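# Turn back-to-front plates around and return each to its nest

## Task

Three plates sit in nests, and some of them were loaded the wrong way round. Rotate each wrong one end for end. When finished, all three plates must rest in their original nests, lying flat within the locators, with well A1 at the nest corner labelled A1, and held there without help from the robot. Then open the gripper and move the arm away.

## Robot and tools

Robot: a single four-axis plate mover. It has a vertical lift, a shoulder, an elbow and a wrist yaw, plus a two-finger gripper that always stays level and cannot tilt. The controlled point, end_effector_position, is the midpoint between the two rubber finger pads, roughly 2 to 3 cm back from the fingertips. The fingers extend along the gripper's +x axis and close along its y axis.

Plates: on a labelled plate, well A1 is at the labelled short end, in the corner far from the labelled long side. To flip a plate end for end, put it down on the raised nest RG, regrip it from the opposite end, and carry it back.

Frames: results report the pose in the scene frame. Its origin is on the table top directly under the arm base, +z is up, and +y is to the left when facing along +x. Positions are in metres and orientation is a wxyz quaternion. The reported hand position can be slightly wrong, more so at long reach. Motion commands are not in this frame: they are given in the gripper's own axes.

Row format, used by both execute_actions and move: five numbers, each in [-1, 1], in the order dx, dy, dz, rz, opening. dx, dy, dz and rz are an offset, not a pose. They are measured from the gripper's measured pose at the start of the action, and expressed in the gripper's own axes. A value of 1.0 equals 0.6 m of travel or 180 degrees of turn. rz rotates about the gripper z axis, from +x toward +y. opening is absolute: +1 is fully open (0.140 m) and -1 is closed. Even when closed, the fingers leave a 0.066 m gap. Going from fully open to closed takes at least about 0.6 s. Because offsets start from the measured pose, repeating a small offset against something rigid does not push further. Against something that yields, it does.

execute_actions(actions): actions is a list of actions. Each action is a table of up to 15 rows, one row per 1/30 s control step. A shorter table repeats its last row until all 15 steps are done, so each action lasts 0.5 s. Every row is an offset from the pose at the start of that action, not from the row before it. For the first action in a call, the start is the last pose reported in this scene. An empty list just returns the state and images.

Clipping: at each step the commanded pose is limited to within 70 mm and 16 degrees of the measured pose. Long offsets therefore need several actions. After an action ends, the arm travels at most to the last clipped pose.

move(target, speed, blocking):
- target is one row, as above. It is an offset from the pose in the last result that showed one.
- The path is straight and lasts 0.5 to 10 s. If it would take longer, it stops at 10 s, short of the target.
- speed is the top path speed in m/s, from 0.002 to 0.5, default 0.25. Turning is capped at twice that value in rad/s.
- The opening is sent when the move begins.
- The path does not slow for obstacles, and the hand may lag, drift or overshoot the speed, especially with the arm nearly straight.
- Faster contact hits harder, and aiming further past a contact presses harder.
- With blocking=false, the result comes after 0.5 s while the arm keeps going. Until a result shows the move has ended, you must use wait or stop before sending new rows or moves.
- The extra move: line reports the outcome (done, off_target, moving, held, fault), the distance to target, and the limits that acted. limits=paced means the sent pose was clipped. limits=held means a check blocked some steps, after which the arm may move much faster than speed.

wait(seconds): 0 to 10 s. The arm holds its last command, and any running move continues. It returns early when a move ends.

stop(): brakes a running move. It needs room to stop, more at higher speed. The fingers keep moving.

zoom_image(camera, region): gives a closer view of the latest cam_wrist image (504x504). region is [x0, y0, x1, y1] in pixels from the top-left corner, at most 504 by 504.

finished_scene(scene): ends the current scene, whose number you pass. This cannot be undone. Only call it once the plates are placed, released and the arm is clear.

Result lines:
- The state line gives the pose.
- Joint positions lists lift (m, 0 to 0.550), shoulder (-2 to 2 rad), elbow (-2.8 to 2.8 rad), wrist yaw (-12.566 to 12.566 rad), and the pad gap in m.
- Hand target is where the controller is currently steering the gripper.
- grip_measured is the measured finger opening on the command scale. It may be off by about 1 mm, by the same amount throughout a scene.
- A pose unreachable line means the clearance check altered or blocked the command.
- MOTOR HOT warns from 85 °C. At 100 °C the brakes engage until the motors cool, shown as OVER-TEMPERATURE FAULT.

Gripping: command an opening below grip_measured. About 0.04 below holds firmly, and less holds more gently. Pad force is about 18 N at most, but a fast close can squeeze harder.

Things to avoid:
- Keep the elbow more than 0.4 rad from zero, or the arm may fold and fault.
- Stay under the load limits (lift 53.4 N, shoulder 8.01 N m, elbow 4 N m, wrist yaw 1.33 N m). A held plate's weight counts toward them. Exceeding a limit halts the arm for 10 s and drops the rest of the call.
- Do not hold loads for long, since motors heat even while you are thinking and the robot keeps holding its command.
- Approach contacts slowly.
- Avoid drops, slips, slams and hard pushes.
- Never knock anything off the table.
- Expect brief tugs on held parts or nudges to loose objects.

Each tool is called after "Call:" by a JSON object that holds its "api" and its "payload", one argument or row to a line.

## Session

Call:
{"api": "execute_actions", "payload": {
  "actions": []
}}

Scene clock: 0.00 s.
end_effector_position=(+0.4762, +0.0324, +0.1096) grip_measured=+0.99 end_effector_quat_wxyz=(+0.983, +0.000, +0.000, +0.185)
Joint positions: [ 0.105  0.913  0.656 -1.197  0.14 ]
Motor temperatures (°C, as the motors report them): [30 23 24 25]
Hand target: +0.476, +0.032, +0.110; +0.983, +0.000, +0.000, +0.185

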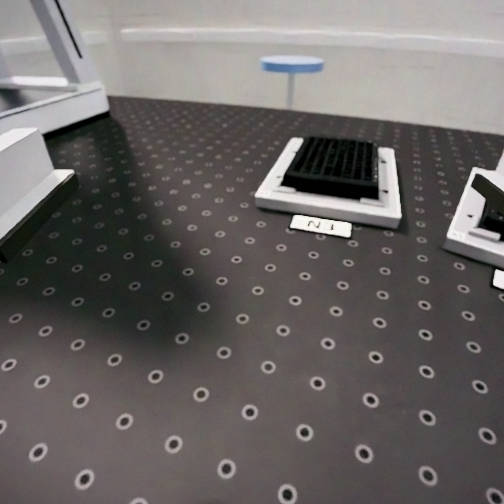

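Call:
{"api": "zoom_image", "payload": {
  "camera": "cam_wrist",
  "region": [230, 110, 504, 300]
}}

Call:
{"api": "zoom_image", "payload": {
  "camera": "cam_wrist",
  "region": [0, 0, 504, 300]
}}

Region (230, 110, 504, 300) of cam_wrist's 504x504 image, scaled by 1.839, with more detail than that image has; it fills the top 349 rows of this view, and the rest is white.

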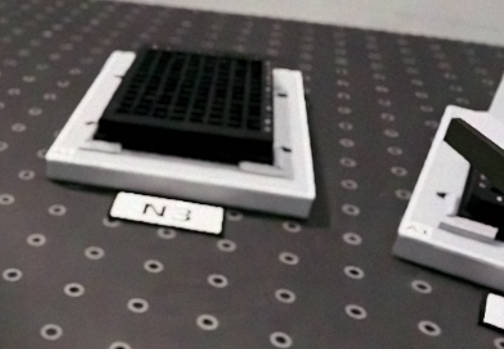

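Region (0, 0, 504, 300) of cam_wrist's 504x504 image, scaled by 1.000; it fills the top 300 rows of this view, and the rest is white.

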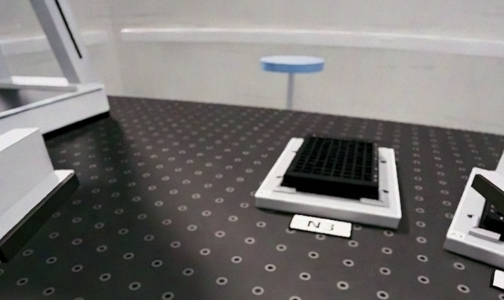

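Call:
{"api": "move", "payload": {
  "target": [0, 0, 0.1, -0.15, 1]
}}

Scene clock: 2.37 s.
end_effector_position=(+0.4760, +0.0323, +0.1696) grip_measured=+0.99 end_effector_quat_wxyz=(+0.999, +0.000, +0.000, -0.050)
Joint positions: [ 0.165  1.301  0.641 -2.042  0.14 ]
Motor temperatures (°C, as the motors report them): [30 23 24 25]
Hand target: +0.476, +0.032, +0.170; +0.999, +0.000, +0.000, -0.050
Off the commanded pose: 0.000 m, 0 deg.
move: done

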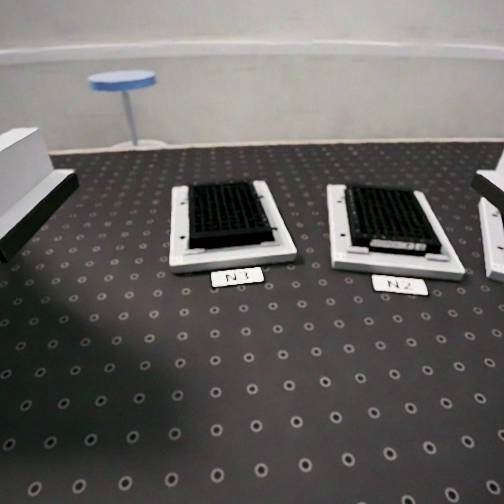

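Call:
{"api": "move", "payload": {
  "target": [0, 0, 0, -0.17, 1]
}}

Scene clock: 5.10 s.
end_effector_position=(+0.4760, +0.0324, +0.1696) grip_measured=+0.99 end_effector_quat_wxyz=(+0.950, +0.000, +0.000, -0.311)
Joint positions: [ 0.165  1.523  0.864 -3.02   0.14 ]
Motor temperatures (°C, as the motors report them): [30 23 24 25]
Hand target: +0.476, +0.032, +0.170; +0.950, +0.000, +0.000, -0.311
Off the commanded pose: 0.000 m, 0 deg.
move: done

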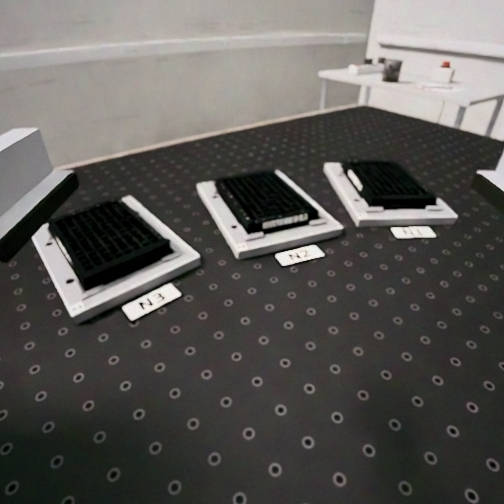

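Call:
{"api": "zoom_image", "payload": {
  "camera": "cam_wrist",
  "region": [20, 140, 480, 340]
}}

Region (20, 140, 480, 340) of cam_wrist's 504x504 image, scaled by 1.096, with more detail than that image has; it fills the top 219 rows of this view, and the rest is white.

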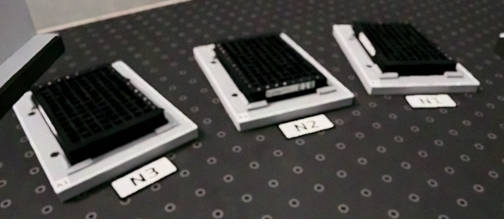

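Call:
{"api": "zoom_image", "payload": {
  "camera": "cam_wrist",
  "region": [20, 180, 220, 330]
}}

Call:
{"api": "zoom_image", "payload": {
  "camera": "cam_wrist",
  "region": [185, 155, 355, 280]
}}

Call:
{"api": "zoom_image", "payload": {
  "camera": "cam_wrist",
  "region": [310, 150, 470, 250]
}}

Region (20, 180, 220, 330) of cam_wrist's 504x504 image, scaled by 2.520, with more detail than that image has; it fills the top 378 rows of this view, and the rest is white.

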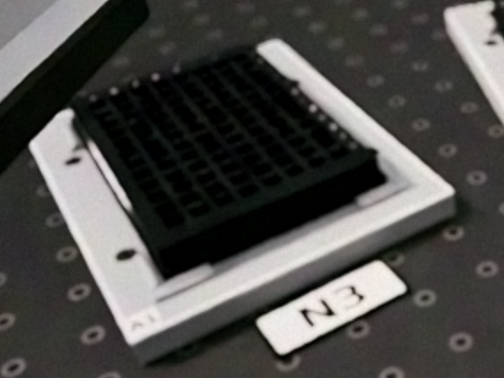

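Region (185, 155, 355, 280) of cam_wrist's 504x504 image, scaled by 2.965, with more detail than that image has; it fills the top 371 rows of this view, and the rest is white.

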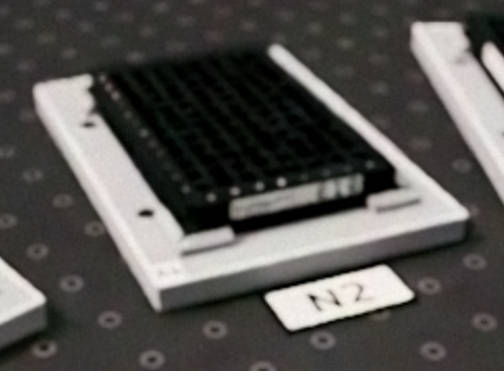

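Region (310, 150, 470, 250) of cam_wrist's 504x504 image, scaled by 3.150, with more detail than that image has; it fills the top 315 rows of this view, and the rest is white.

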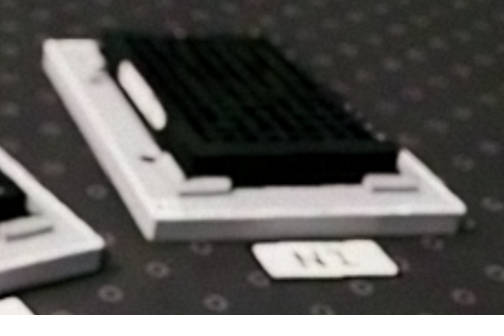

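Call:
{"api": "move", "payload": {
  "target": [0, 0, 0, 0.5, 1],
  "speed": 0.4
}}

Scene clock: 9.20 s.
end_effector_position=(+0.4763, +0.0325, +0.1696) grip_measured=+0.99 end_effector_quat_wxyz=(+0.892, +0.000, +0.000, +0.452)
Joint positions: [ 0.165  0.606  0.916 -0.585  0.14 ]
Motor temperatures (°C, as the motors report them): [30 23 24 25]
Hand target: +0.476, +0.033, +0.170; +0.892, +0.000, +0.000, +0.452
Off the commanded pose: 0.000 m, 0 deg.
move: done

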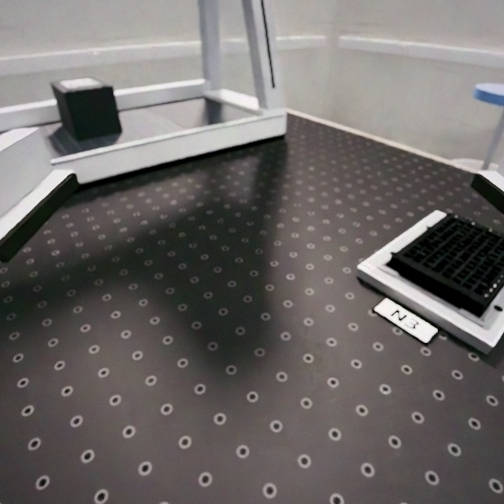

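Call:
{"api": "move", "payload": {
  "target": [0, 0, 0, 0.4, 1],
  "speed": 0.4
}}

Scene clock: 12.90 s.
end_effector_position=(+0.4764, +0.0328, +0.1696) grip_measured=+0.99 end_effector_quat_wxyz=(+0.456, +0.000, +0.000, +0.890)
Joint positions: [0.165 0.445 1.7   0.049 0.14 ]
Motor temperatures (°C, as the motors report them): [30 23 24 25]
Hand target: +0.476, +0.033, +0.170; +0.456, +0.000, +0.000, +0.890
Off the commanded pose: 0.000 m, 0 deg.
move: done

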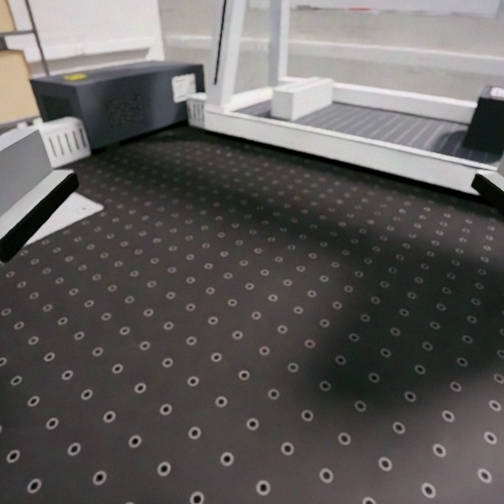

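Call:
{"api": "move", "payload": {
  "target": [0, 0, 0, 0.45, 1],
  "speed": 0.4
}}

Scene clock: 15.10 s.
end_effector_position=(+0.4762, +0.0329, +0.1696) grip_measured=+0.99 end_effector_quat_wxyz=(-0.231, +0.000, +0.000, +0.973)
Joint positions: [0.165 0.746 1.991 0.87  0.14 ]
Motor temperatures (°C, as the motors report them): [30 23 24 25]
Hand target: +0.476, +0.033, +0.170; -0.231, +0.000, +0.000, +0.973
Off the commanded pose: 0.000 m, 0 deg.
move: done

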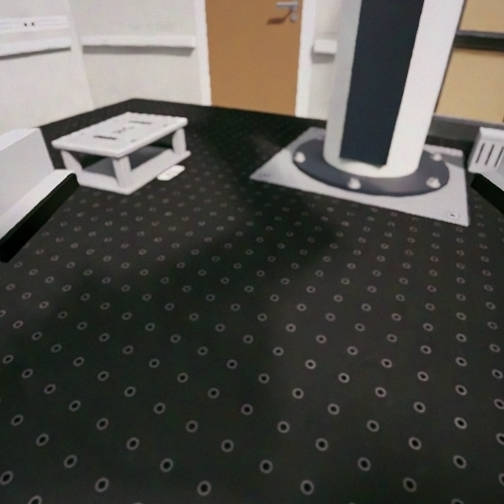

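Call:
{"api": "zoom_image", "payload": {
  "camera": "cam_wrist",
  "region": [30, 90, 230, 220]
}}

Region (30, 90, 230, 220) of cam_wrist's 504x504 image, scaled by 2.520, with more detail than that image has; it fills the top 328 rows of this view, and the rest is white.

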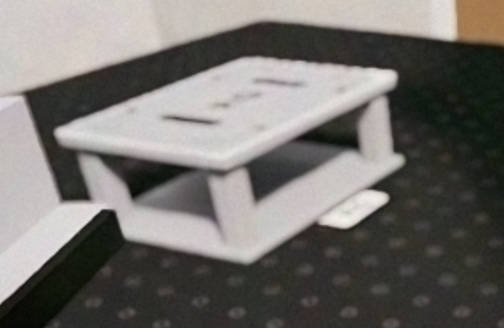

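Call:
{"api": "move", "payload": {
  "target": [0.138, 0.178, 0.05, 0.129, 1],
  "speed": 0.4
}}

Scene clock: 17.53 s.
end_effector_position=(+0.4503, -0.0999, +0.1996) grip_measured=+0.99 end_effector_quat_wxyz=(-0.422, +0.000, +0.000, +0.907)
Joint positions: [0.195 0.736 1.553 1.724 0.14 ]
Motor temperatures (°C, as the motors report them): [30 23 24 25]
Hand target: +0.450, -0.100, +0.200; -0.422, +0.000, +0.000, +0.906
Off the commanded pose: 0.000 m, 0 deg.
move: done

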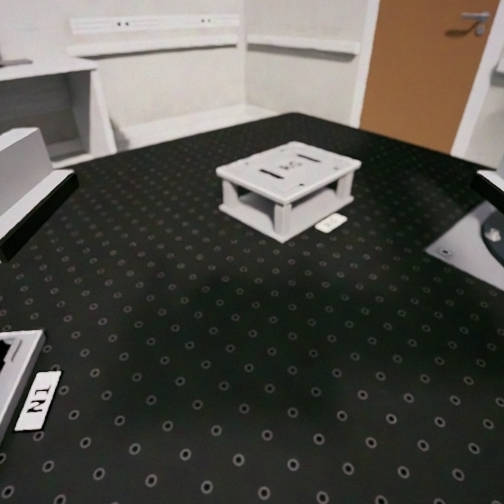

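Call:
{"api": "zoom_image", "payload": {
  "camera": "cam_wrist",
  "region": [200, 125, 380, 255]
}}

Region (200, 125, 380, 255) of cam_wrist's 504x504 image, scaled by 2.800, with more detail than that image has.

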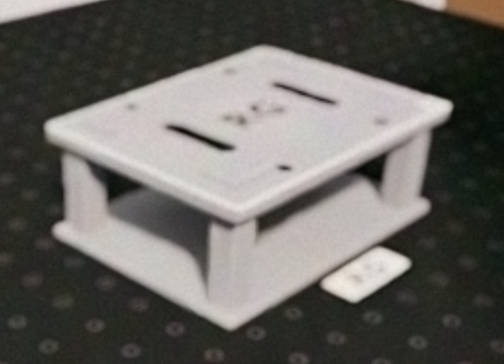

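Call:
{"api": "move", "payload": {
  "target": [0.411, 0.236, 0, -0.278, 1],
  "speed": 0.4
}}

Scene clock: 20.33 s.
end_effector_position=(+0.3997, -0.3789, +0.1997) grip_measured=+0.99 end_effector_quat_wxyz=(-0.064, +0.000, +0.000, +0.998)
Joint positions: [ 0.195 -0.624  2.799  1.094  0.14 ]
Motor temperatures (°C, as the motors report them): [30 23 24 25]
Hand target: +0.400, -0.379, +0.200; -0.064, +0.000, +0.000, +0.998
Off the commanded pose: 0.001 m, 7 deg.
joint sent to its limit — the command would take joint 3 (elbow) past its upper limit, so that joint was sent only as far as its limit.
move: off_target

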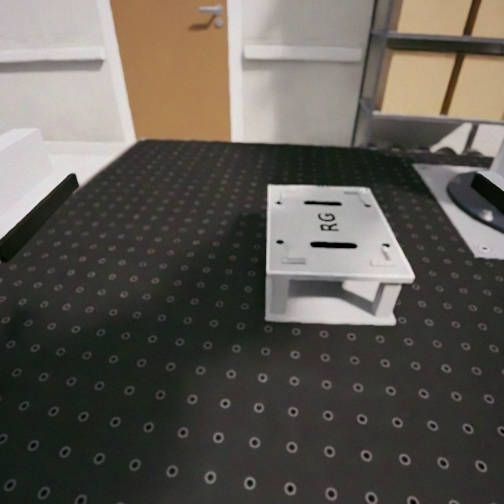

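Call:
{"api": "zoom_image", "payload": {
  "camera": "cam_wrist",
  "region": [230, 160, 450, 350]
}}

Region (230, 160, 450, 350) of cam_wrist's 504x504 image, scaled by 2.291, with more detail than that image has; it fills the top 435 rows of this view, and the rest is white.

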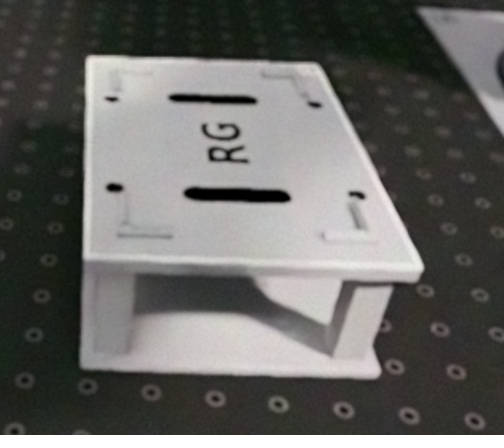

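Call:
{"api": "zoom_image", "payload": {
  "camera": "cam_wrist",
  "region": [100, 300, 404, 504]
}}

Region (100, 300, 404, 504) of cam_wrist's 504x504 image, scaled by 1.658, with more detail than that image has; it fills the top 338 rows of this view, and the rest is white.

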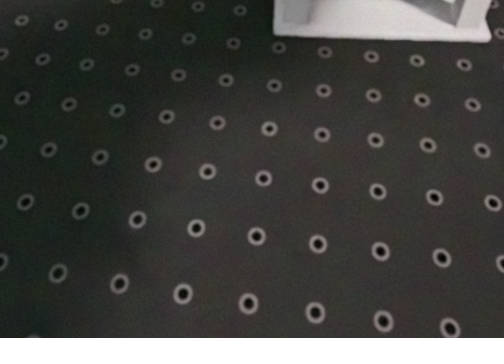

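Call:
{"api": "move", "payload": {
  "target": [-0.193, -0.192, -0.05, 0.92, 1],
  "speed": 0.4
}}

Scene clock: 31.77 s.
end_effector_position=(+0.4997, -0.2501, +0.1697) grip_measured=+0.99 end_effector_quat_wxyz=(+0.998, -0.000, -0.000, -0.062)
Joint positions: [ 0.165 -0.042  1.211  4.99   0.14 ]
Motor temperatures (°C, as the motors report them): [30 23 24 25]
Hand target: +0.500, -0.250, +0.170; +0.998, -0.000, -0.000, -0.062
Off the commanded pose: 0.000 m, 0 deg.
move: done

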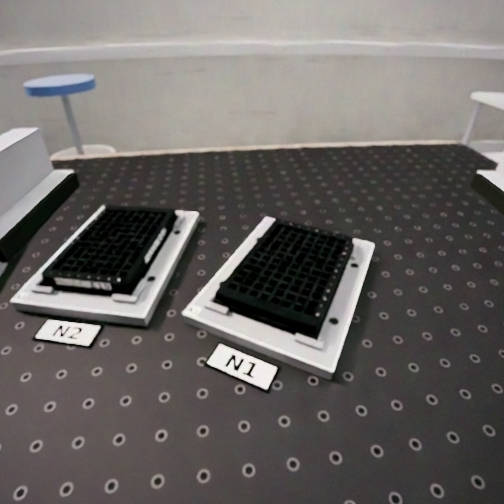

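Call:
{"api": "zoom_image", "payload": {
  "camera": "cam_wrist",
  "region": [170, 200, 390, 400]
}}

Region (170, 200, 390, 400) of cam_wrist's 504x504 image, scaled by 2.291, with more detail than that image has; it fills the top 458 rows of this view, and the rest is white.

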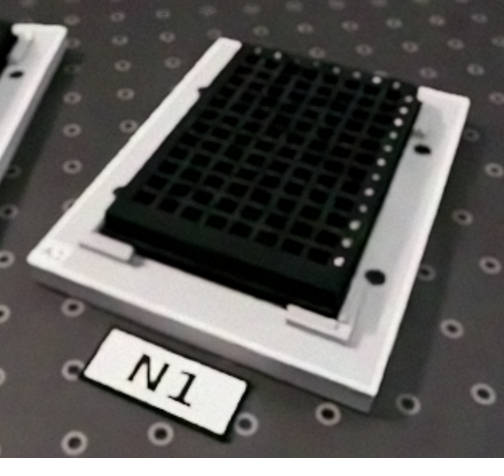

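Call:
{"api": "move", "payload": {
  "target": [-0.042, 0.072, -0.1, -0.144, 1]
}}

Scene clock: 33.73 s.
end_effector_position=(+0.4799, -0.2040, +0.1096) grip_measured=+0.99 end_effector_quat_wxyz=(+0.959, -0.000, -0.000, -0.284)
Joint positions: [0.105 0.368 0.891 4.448 0.14 ]
Motor temperatures (°C, as the motors report them): [30 23 24 25]
Hand target: +0.480, -0.204, +0.110; +0.959, -0.000, -0.000, -0.284
Off the commanded pose: 0.000 m, 0 deg.
move: done

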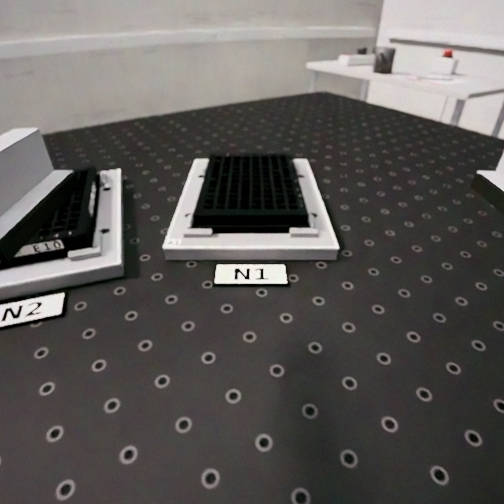

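Call:
{"api": "zoom_image", "payload": {
  "camera": "cam_wrist",
  "region": [150, 140, 354, 290]
}}

Region (150, 140, 354, 290) of cam_wrist's 504x504 image, scaled by 2.471, with more detail than that image has; it fills the top 371 rows of this view, and the rest is white.

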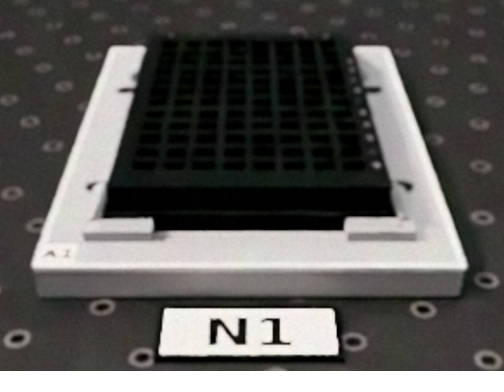

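Call:
{"api": "move", "payload": {
  "target": [0.2, 0, -0.09, 0, 1],
  "speed": 0.15
}}

Scene clock: 36.73 s.
end_effector_position=(+0.5806, -0.2693, +0.0556) grip_measured=+0.99 end_effector_quat_wxyz=(+0.959, -0.000, -0.000, -0.284)
Joint positions: [0.051 0.167 1.454 4.086 0.14 ]
Motor temperatures (°C, as the motors report them): [30 23 24 25]
Hand target: +0.581, -0.269, +0.056; +0.959, -0.000, -0.000, -0.284
Off the commanded pose: 0.000 m, 0 deg.
move: done

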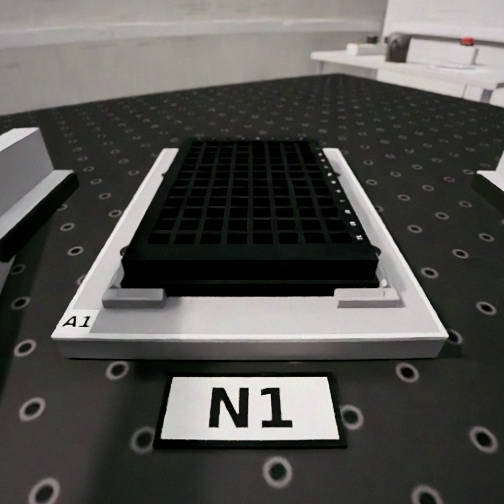

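Call:
{"api": "zoom_image", "payload": {
  "camera": "cam_wrist",
  "region": [0, 110, 120, 290]
}}

Call:
{"api": "zoom_image", "payload": {
  "camera": "cam_wrist",
  "region": [404, 130, 504, 280]
}}

Region (0, 110, 120, 290) of cam_wrist's 504x504 image, scaled by 2.800, with more detail than that image has.

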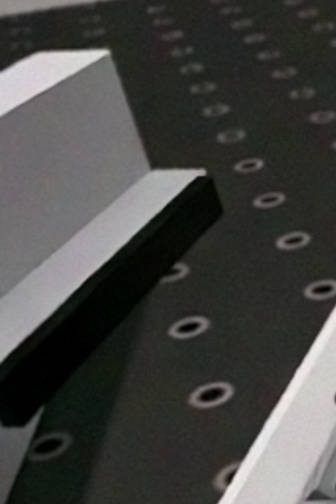

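Region (404, 130, 504, 280) of cam_wrist's 504x504 image, scaled by 3.360, with more detail than that image has.

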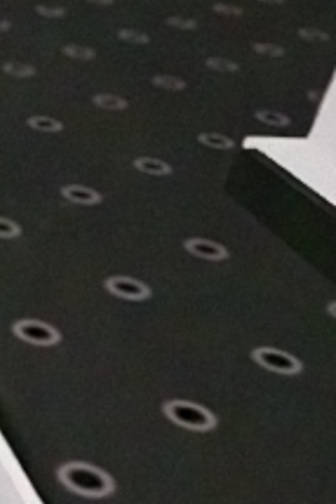

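Call:
{"api": "move", "payload": {
  "target": [0.067, 0.015, 0, 0, 1],
  "speed": 0.1
}}

Scene clock: 39.27 s.
end_effector_position=(+0.6194, -0.2835, +0.0556) grip_measured=+0.99 end_effector_quat_wxyz=(+0.959, -0.000, -0.000, -0.284)
Joint positions: [0.051 0.099 1.674 3.934 0.14 ]
Motor temperatures (°C, as the motors report them): [30 23 24 25]
Hand target: +0.619, -0.284, +0.056; +0.959, -0.000, -0.000, -0.284
Off the commanded pose: 0.000 m, 0 deg.
move: done

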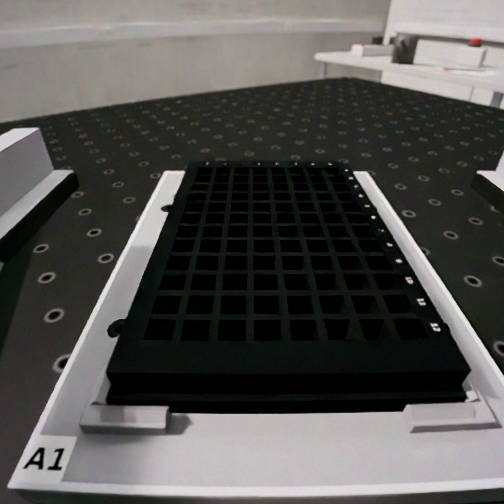

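Call:
{"api": "move", "payload": {
  "target": [0.033, 0, -0.025, 0, 1],
  "speed": 0.05
}}

Scene clock: 40.87 s.
end_effector_position=(+0.6360, -0.2942, +0.0406) grip_measured=+0.99 end_effector_quat_wxyz=(+0.959, -0.000, -0.000, -0.284)
Joint positions: [0.036 0.047 1.793 3.868 0.14 ]
Motor temperatures (°C, as the motors report them): [30 23 24 25]
Hand target: +0.636, -0.294, +0.041; +0.959, -0.000, -0.000, -0.284
Off the commanded pose: 0.000 m, 0 deg.
move: done

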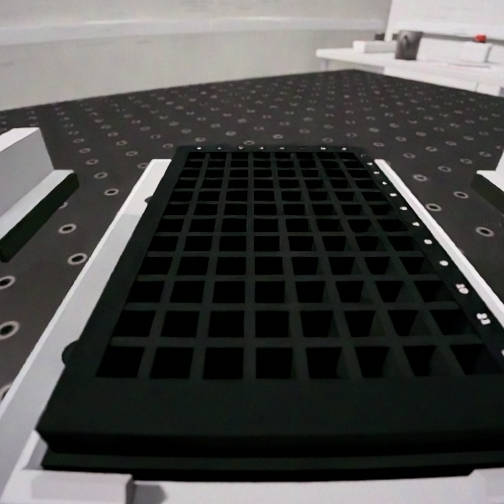

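Call:
{"api": "move", "payload": {
  "target": [0, 0, -0.026, 0, 1],
  "speed": 0.02
}}

Scene clock: 42.37 s.
end_effector_position=(+0.6360, -0.2942, +0.0264) grip_measured=+0.99 end_effector_quat_wxyz=(+0.959, -0.000, -0.000, -0.284)
Joint positions: [0.021 0.047 1.793 3.868 0.14 ]
Motor temperatures (°C, as the motors report them): [30 23 24 25]
Hand target: +0.636, -0.294, +0.025; +0.959, -0.000, -0.000, -0.284
Off the commanded pose: 0.001 m, 0 deg.
move: done

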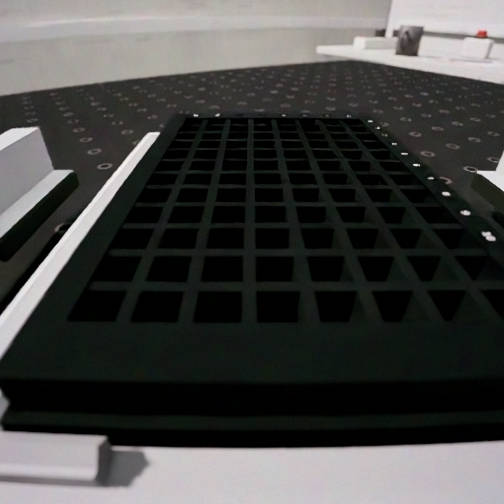

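Call:
{"api": "zoom_image", "payload": {
  "camera": "cam_wrist",
  "region": [0, 100, 200, 340]
}}

Call:
{"api": "zoom_image", "payload": {
  "camera": "cam_wrist",
  "region": [340, 90, 504, 300]
}}

Region (0, 100, 200, 340) of cam_wrist's 504x504 image, scaled by 2.100, with more detail than that image has.

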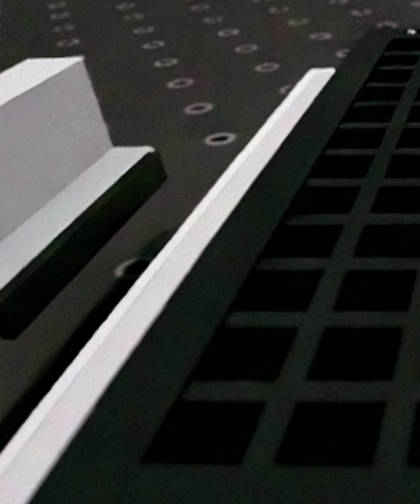

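Region (340, 90, 504, 300) of cam_wrist's 504x504 image, scaled by 2.400, with more detail than that image has; it fills the left 394 columns of this view, and the rest is white.

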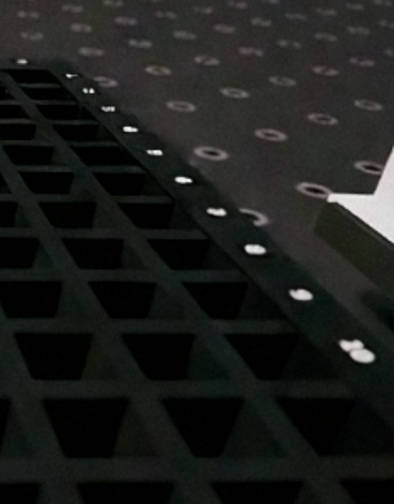

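Call:
{"api": "move", "payload": {
  "target": [0, 0, -0.004, 0, 1],
  "speed": 0.01
}}

Scene clock: 53.17 s.
end_effector_position=(+0.6360, -0.2942, +0.0269) grip_measured=+0.99 end_effector_quat_wxyz=(+0.959, -0.000, -0.000, -0.284)
Joint positions: [0.022 0.047 1.793 3.868 0.14 ]
Motor temperatures (°C, as the motors report them): [29 23 24 25]
Hand target: +0.636, -0.294, +0.026; +0.959, -0.000, -0.000, -0.284
Off the commanded pose: 0.003 m, 0 deg.
TORQUE FAULT: the external load on joint 1 (lift) reached its load limit, and the arm stopped for 10 seconds. That time counts as 20 of the actions that you can send in this scene. The arm's remaining commands of this call were not run. The arm holds where it stopped, with its grip as last carried out, and accepts commands again: back off and push less far. The arm stops again, at the same cost, whenever a joint's load reaches its limit.
move: fault

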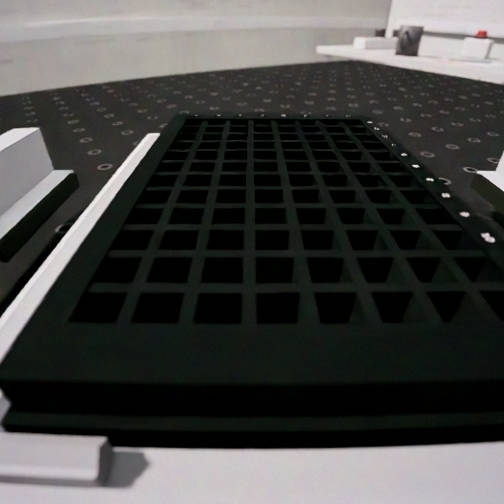

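Call:
{"api": "move", "payload": {
  "target": [0, 0, 0.008, 0, 0.1],
  "speed": 0.02
}}

Scene clock: 56.83 s.
end_effector_position=(+0.6361, -0.2941, +0.0316) grip_measured=+0.10 end_effector_quat_wxyz=(+0.959, -0.000, -0.000, -0.283)
Joint positions: [0.027 0.048 1.793 3.868 0.107]
Motor temperatures (°C, as the motors report them): [29 23 24 25]
Hand target: +0.636, -0.294, +0.032; +0.959, -0.000, -0.000, -0.284
Off the commanded pose: 0.000 m, 0 deg.
move: done

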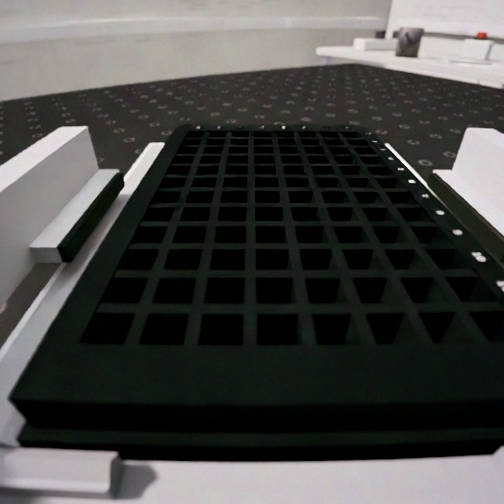

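Call:
{"api": "zoom_image", "payload": {
  "camera": "cam_wrist",
  "region": [0, 110, 180, 330]
}}

Call:
{"api": "zoom_image", "payload": {
  "camera": "cam_wrist",
  "region": [354, 110, 504, 300]
}}

Region (0, 110, 180, 330) of cam_wrist's 504x504 image, scaled by 2.291, with more detail than that image has; it fills the left 412 columns of this view, and the rest is white.

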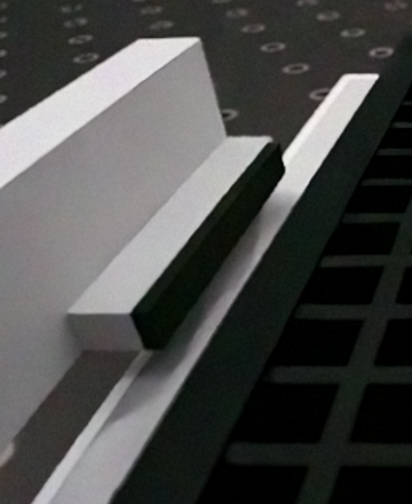

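Region (354, 110, 504, 300) of cam_wrist's 504x504 image, scaled by 2.653, with more detail than that image has; it fills the left 398 columns of this view, and the rest is white.

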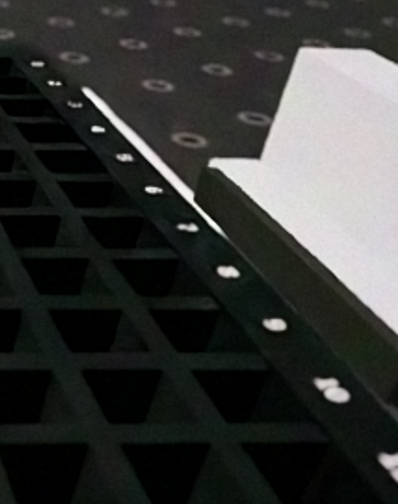

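Call:
{"api": "execute_actions", "payload": {
  "actions": [
    [[0,0,-0.0025,0,0.1]],
    [[0,0,-0.0025,0,0.1]],
    [[0,0,-0.002,0,0.1]],
    [[0,0,-0.002,0,0.1]]
  ]
}}

Scene clock: 60.30 s.
end_effector_position=(+0.6361, -0.2941, +0.0269) grip_measured=+0.10 end_effector_quat_wxyz=(+0.959, -0.000, -0.000, -0.283)
Joint positions: [0.022 0.048 1.793 3.868 0.107]
Motor temperatures (°C, as the motors report them): [29 23 24 25]
Hand target: +0.636, -0.294, +0.026; +0.959, -0.000, -0.000, -0.283
Off the commanded pose: 0.001 m, 0 deg.

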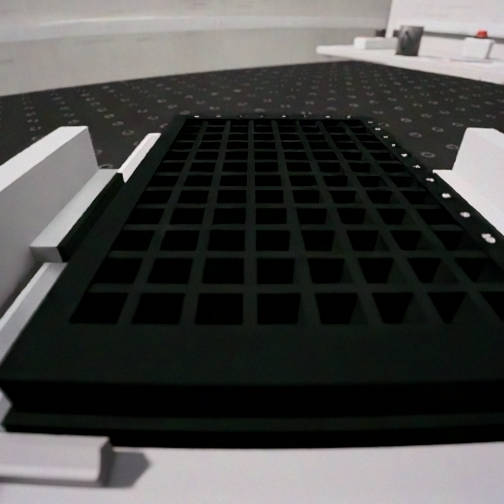

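Call:
{"api": "execute_actions", "payload": {
  "actions": [
    [[0,0,0.0015,0,0.1]]
  ]
}}

Call:
{"api": "zoom_image", "payload": {
  "camera": "cam_wrist",
  "region": [0, 110, 180, 330]
}}

Scene clock: 61.23 s.
end_effector_position=(+0.6361, -0.2941, +0.0278) grip_measured=+0.10 end_effector_quat_wxyz=(+0.959, -0.000, -0.000, -0.283)
Joint positions: [0.023 0.048 1.793 3.868 0.107]
Motor temperatures (°C, as the motors report them): [29 23 24 25]
Hand target: +0.636, -0.294, +0.028; +0.959, -0.000, -0.000, -0.283
Off the commanded pose: 0.000 m, 0 deg.

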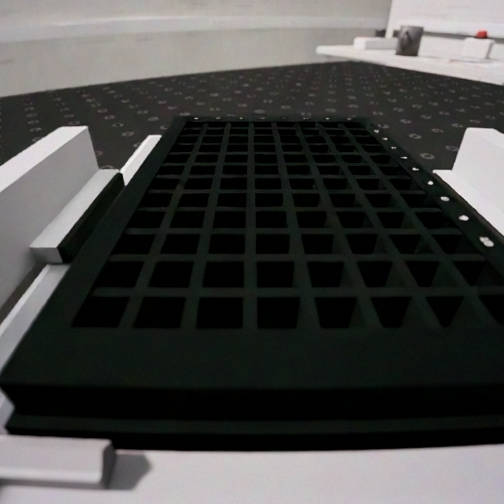

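Region (0, 110, 180, 330) of cam_wrist's 504x504 image, scaled by 2.291, with more detail than that image has; it fills the left 412 columns of this view, and the rest is white.

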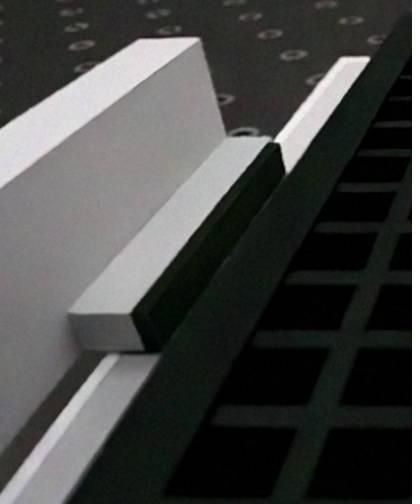

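Call:
{"api": "execute_actions", "payload": {
  "actions": [
    [[0,0,0.004,0,0.1]],
    [[-0.025,0,0,0,0.1]],
    [[0,0,-0.003,0,0.1]],
    [[0,0,-0.002,0,0.1]],
    [[0,0,-0.002,0,0.1]],
    [[0,0,-0.002,0,0.1]]
  ]
}}

Scene clock: 72.27 s.
end_effector_position=(+0.6235, -0.2859, +0.0268) grip_measured=+0.10 end_effector_quat_wxyz=(+0.959, -0.000, -0.000, -0.283)
Joint positions: [0.022 0.088 1.702 3.919 0.107]
Motor temperatures (°C, as the motors report them): [29 23 24 25]
Hand target: +0.623, -0.286, +0.026; +0.959, -0.000, -0.000, -0.283
Off the commanded pose: 0.001 m, 0 deg.

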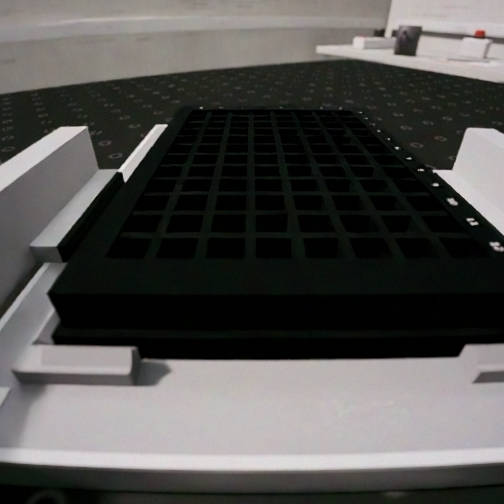

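Call:
{"api": "zoom_image", "payload": {
  "camera": "cam_wrist",
  "region": [0, 200, 160, 420]
}}

Region (0, 200, 160, 420) of cam_wrist's 504x504 image, scaled by 2.291, with more detail than that image has; it fills the left 367 columns of this view, and the rest is white.

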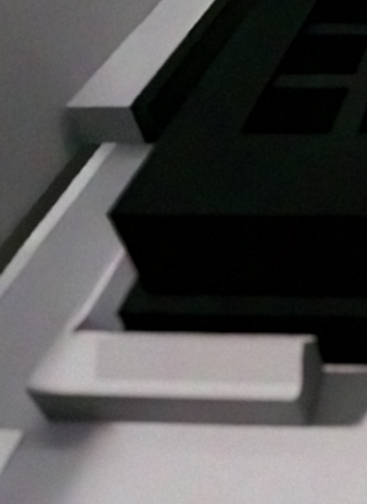

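Call:
{"api": "move", "payload": {
  "target": [0.035, 0, 0.0103, 0, 0.1],
  "speed": 0.03
}}

Scene clock: 75.03 s.
end_effector_position=(+0.6412, -0.2972, +0.0330) grip_measured=+0.10 end_effector_quat_wxyz=(+0.959, -0.000, -0.000, -0.283)
Joint positions: [0.028 0.031 1.83  3.847 0.107]
Motor temperatures (°C, as the motors report them): [29 23 24 25]
Hand target: +0.641, -0.297, +0.033; +0.959, -0.000, -0.000, -0.283
Off the commanded pose: 0.000 m, 0 deg.
move: done

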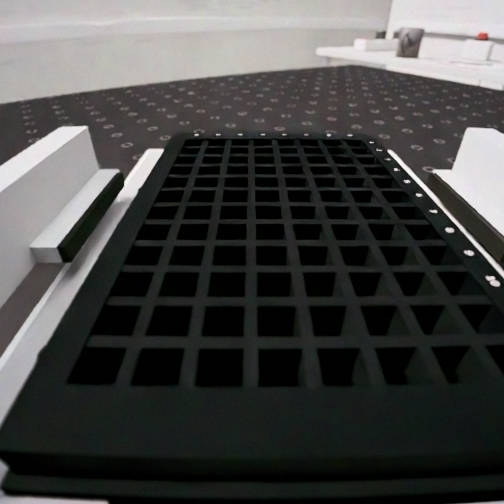

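Call:
{"api": "execute_actions", "payload": {
  "actions": [
    [[0,0,0,0,-0.05],[0,0,0,0,-0.1],[0,0,0,0,-0.15],[0,0,0,0,-0.2],[0,0,0,0,-0.25],[0,0,0,0,-0.3],[0,0,0,0,-0.35],[0,0,0,0,-0.38],[0,0,0,0,-0.4],[0,0,0,0,-0.42],[0,0,0,0,-0.44],[0,0,0,0,-0.46],[0,0,0,0,-0.48],[0,0,0,0,-0.5],[0,0,0,0,-0.52]],
    [[0,0,0,0,-0.52]]
  ]
}}

Scene clock: 76.30 s.
end_effector_position=(+0.6412, -0.2972, +0.0331) grip_measured=-0.52 end_effector_quat_wxyz=(+0.959, -0.000, -0.000, -0.283)
Joint positions: [0.028 0.031 1.83  3.847 0.084]
Motor temperatures (°C, as the motors report them): [29 23 24 25]
Hand target: +0.641, -0.297, +0.033; +0.959, -0.000, -0.000, -0.283
Off the commanded pose: 0.000 m, 0 deg.

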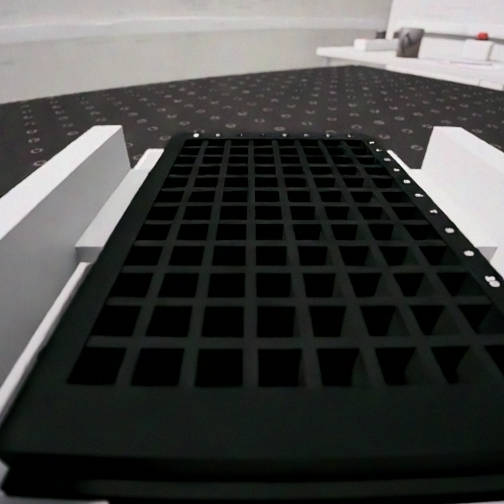

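Call:
{"api": "execute_actions", "payload": {
  "actions": [
    [[0,0,0,0,-0.54],[0,0,0,0,-0.55],[0,0,0,0,-0.56],[0,0,0,0,-0.57],[0,0,0,0,-0.58],[0,0,0,0,-0.59],[0,0,0,0,-0.6],[0,0,0,0,-0.61],[0,0,0,0,-0.62]],
    [[0,0,0,0,-0.62]]
  ]
}}

Scene clock: 77.47 s.
end_effector_position=(+0.6412, -0.2972, +0.0331) grip_measured=-0.57 end_effector_quat_wxyz=(+0.959, -0.000, -0.000, -0.283)
Joint positions: [0.028 0.031 1.83  3.847 0.082]
Motor temperatures (°C, as the motors report them): [29 23 24 25]
Hand target: +0.641, -0.297, +0.033; +0.959, -0.000, -0.000, -0.283
Off the commanded pose: 0.000 m, 0 deg.

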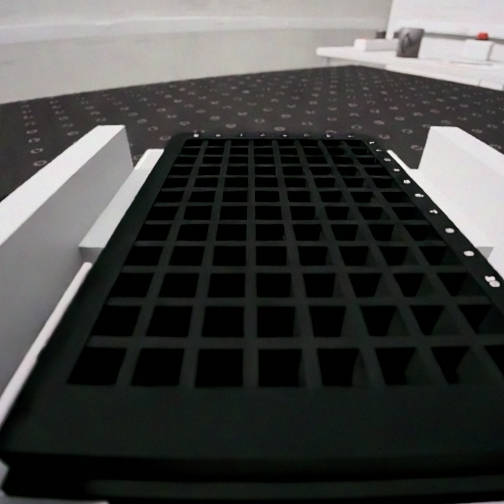

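Call:
{"api": "move", "payload": {
  "target": [0, 0, 0.16, 0, -0.62],
  "speed": 0.1
}}

Scene clock: 78.87 s.
end_effector_position=(+0.6412, -0.2972, +0.1292) grip_measured=-0.57 end_effector_quat_wxyz=(+0.959, -0.000, -0.000, -0.283)
Joint positions: [0.124 0.031 1.83  3.847 0.082]
Motor temperatures (°C, as the motors report them): [29 23 24 25]
Hand target: +0.641, -0.297, +0.129; +0.959, -0.000, -0.000, -0.283
Off the commanded pose: 0.000 m, 0 deg.
move: done

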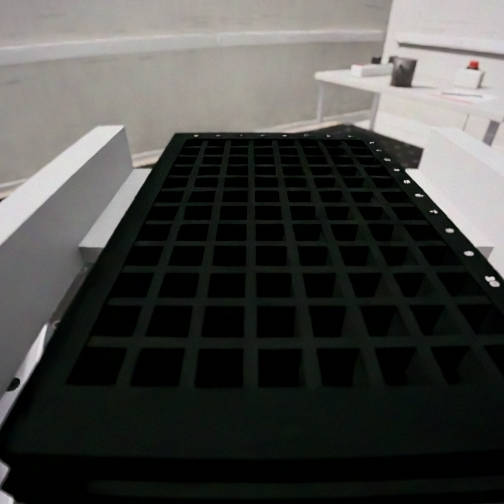

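Call:
{"api": "move", "payload": {
  "target": [-0.3467, -0.2777, -0.04, -0.7914, -0.62],
  "speed": 0.35
}}

Scene clock: 86.43 s.
end_effector_position=(+0.3761, -0.3242, +0.1052) grip_measured=-0.57 end_effector_quat_wxyz=(-0.041, +0.000, +0.000, +0.999)
Joint positions: [ 0.1   -0.306  2.189  1.34   0.082]
Motor temperatures (°C, as the motors report them): [29 23 24 25]
Hand target: +0.376, -0.324, +0.105; -0.041, +0.000, +0.000, +0.999
Off the commanded pose: 0.000 m, 0 deg.
move: done

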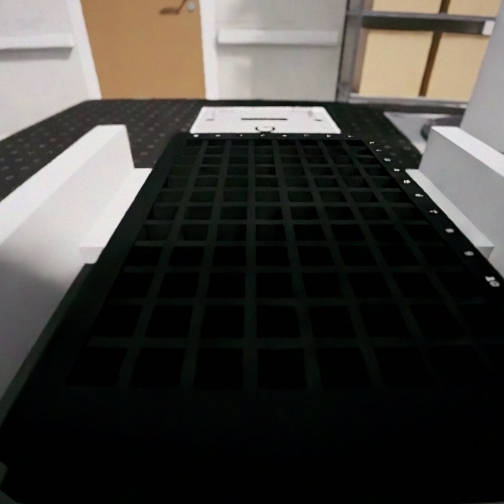

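Call:
{"api": "zoom_image", "payload": {
  "camera": "cam_wrist",
  "region": [170, 90, 370, 160]
}}

Region (170, 90, 370, 160) of cam_wrist's 504x504 image, scaled by 2.520, with more detail than that image has; it fills the top 176 rows of this view, and the rest is white.

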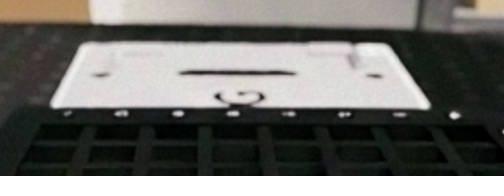

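Call:
{"api": "zoom_image", "payload": {
  "camera": "cam_wrist",
  "region": [60, 120, 300, 420]
}}

Region (60, 120, 300, 420) of cam_wrist's 504x504 image, scaled by 1.680, with more detail than that image has; it fills the left 403 columns of this view, and the rest is white.

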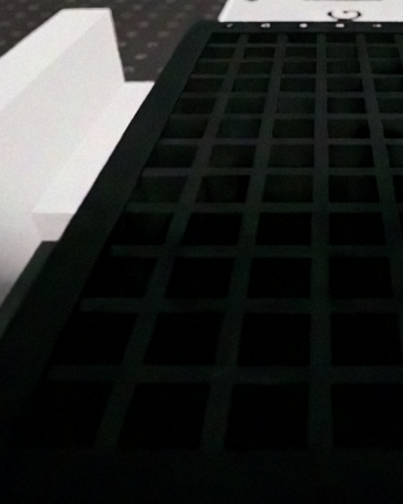

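Call:
{"api": "move", "payload": {
  "target": [0.318, -0.0042, -0.017, 0, -0.62],
  "speed": 0.2
}}

Scene clock: 89.33 s.
end_effector_position=(+0.1857, -0.3372, +0.0950) grip_measured=-0.57 end_effector_quat_wxyz=(-0.040, +0.000, +0.000, +0.999)
Joint positions: [ 0.09  -0.408  1.517  2.113  0.082]
Motor temperatures (°C, as the motors report them): [29 23 24 25]
Hand target: +0.186, -0.337, +0.095; -0.041, +0.000, +0.000, +0.999
Off the commanded pose: 0.000 m, 0 deg.
move: done

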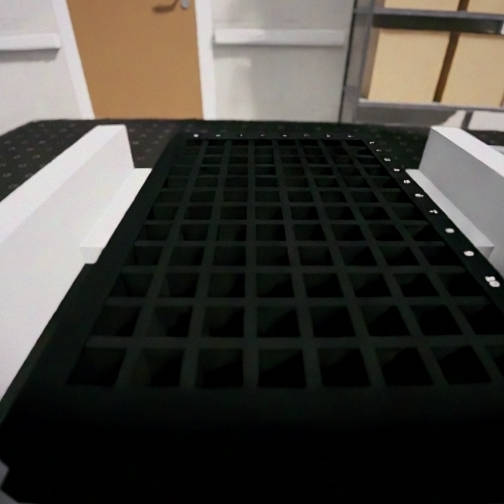

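Call:
{"api": "move", "payload": {
  "target": [0, 0, -0.015, 0, -0.62],
  "speed": 0.03
}}

Scene clock: 90.17 s.
end_effector_position=(+0.1857, -0.3372, +0.0859) grip_measured=-0.57 end_effector_quat_wxyz=(-0.040, +0.000, +0.000, +0.999)
Joint positions: [ 0.081 -0.408  1.517  2.113  0.082]
Motor temperatures (°C, as the motors report them): [29 23 24 25]
Hand target: +0.186, -0.337, +0.086; -0.040, +0.000, +0.000, +0.999
Off the commanded pose: 0.000 m, 0 deg.
move: done

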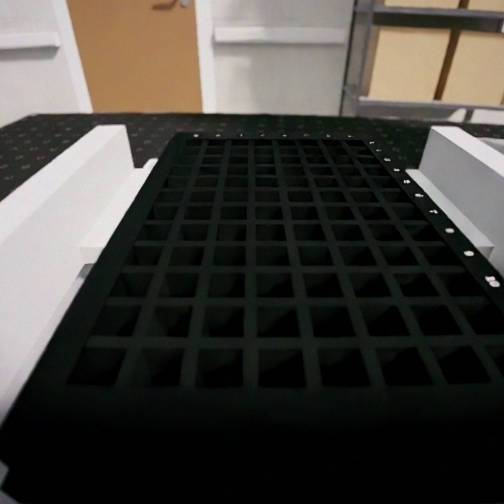

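Call:
{"api": "execute_actions", "payload": {
  "actions": [
    [[0,0,-0.004,0,-0.62]],
    [[0,0,-0.003,0,-0.62]],
    [[0,0,-0.002,0,-0.62]]
  ]
}}

Scene clock: 91.83 s.
end_effector_position=(+0.1859, -0.3373, +0.0810) grip_measured=-0.57 end_effector_quat_wxyz=(-0.040, +0.000, +0.000, +0.999)
Joint positions: [ 0.076 -0.408  1.518  2.112  0.082]
Motor temperatures (°C, as the motors report them): [29 23 24 25]
Hand target: +0.186, -0.337, +0.080; -0.040, +0.000, +0.000, +0.999
Off the commanded pose: 0.001 m, 0 deg.

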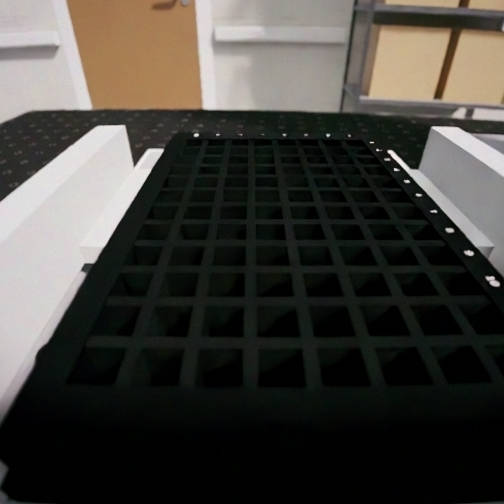

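Call:
{"api": "execute_actions", "payload": {
  "actions": [
    [[0,0,-0.0015,0,-0.62]]
  ]
}}

Call:
{"api": "zoom_image", "payload": {
  "camera": "cam_wrist",
  "region": [100, 110, 460, 230]
}}

Scene clock: 92.53 s.
end_effector_position=(+0.1859, -0.3373, +0.0809) grip_measured=-0.57 end_effector_quat_wxyz=(-0.040, +0.000, +0.000, +0.999)
Joint positions: [ 0.076 -0.408  1.518  2.112  0.082]
Motor temperatures (°C, as the motors report them): [29 23 24 25]
Hand target: +0.186, -0.337, +0.080; -0.040, +0.000, +0.000, +0.999
Off the commanded pose: 0.001 m, 0 deg.

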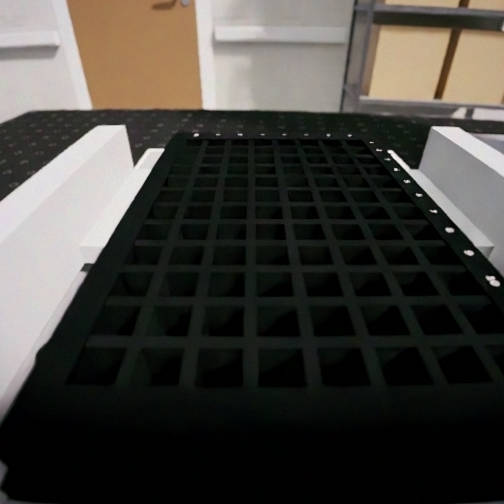

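Region (100, 110, 460, 230) of cam_wrist's 504x504 image, scaled by 1.400, with more detail than that image has.

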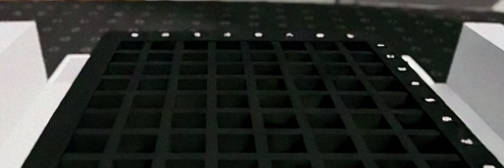

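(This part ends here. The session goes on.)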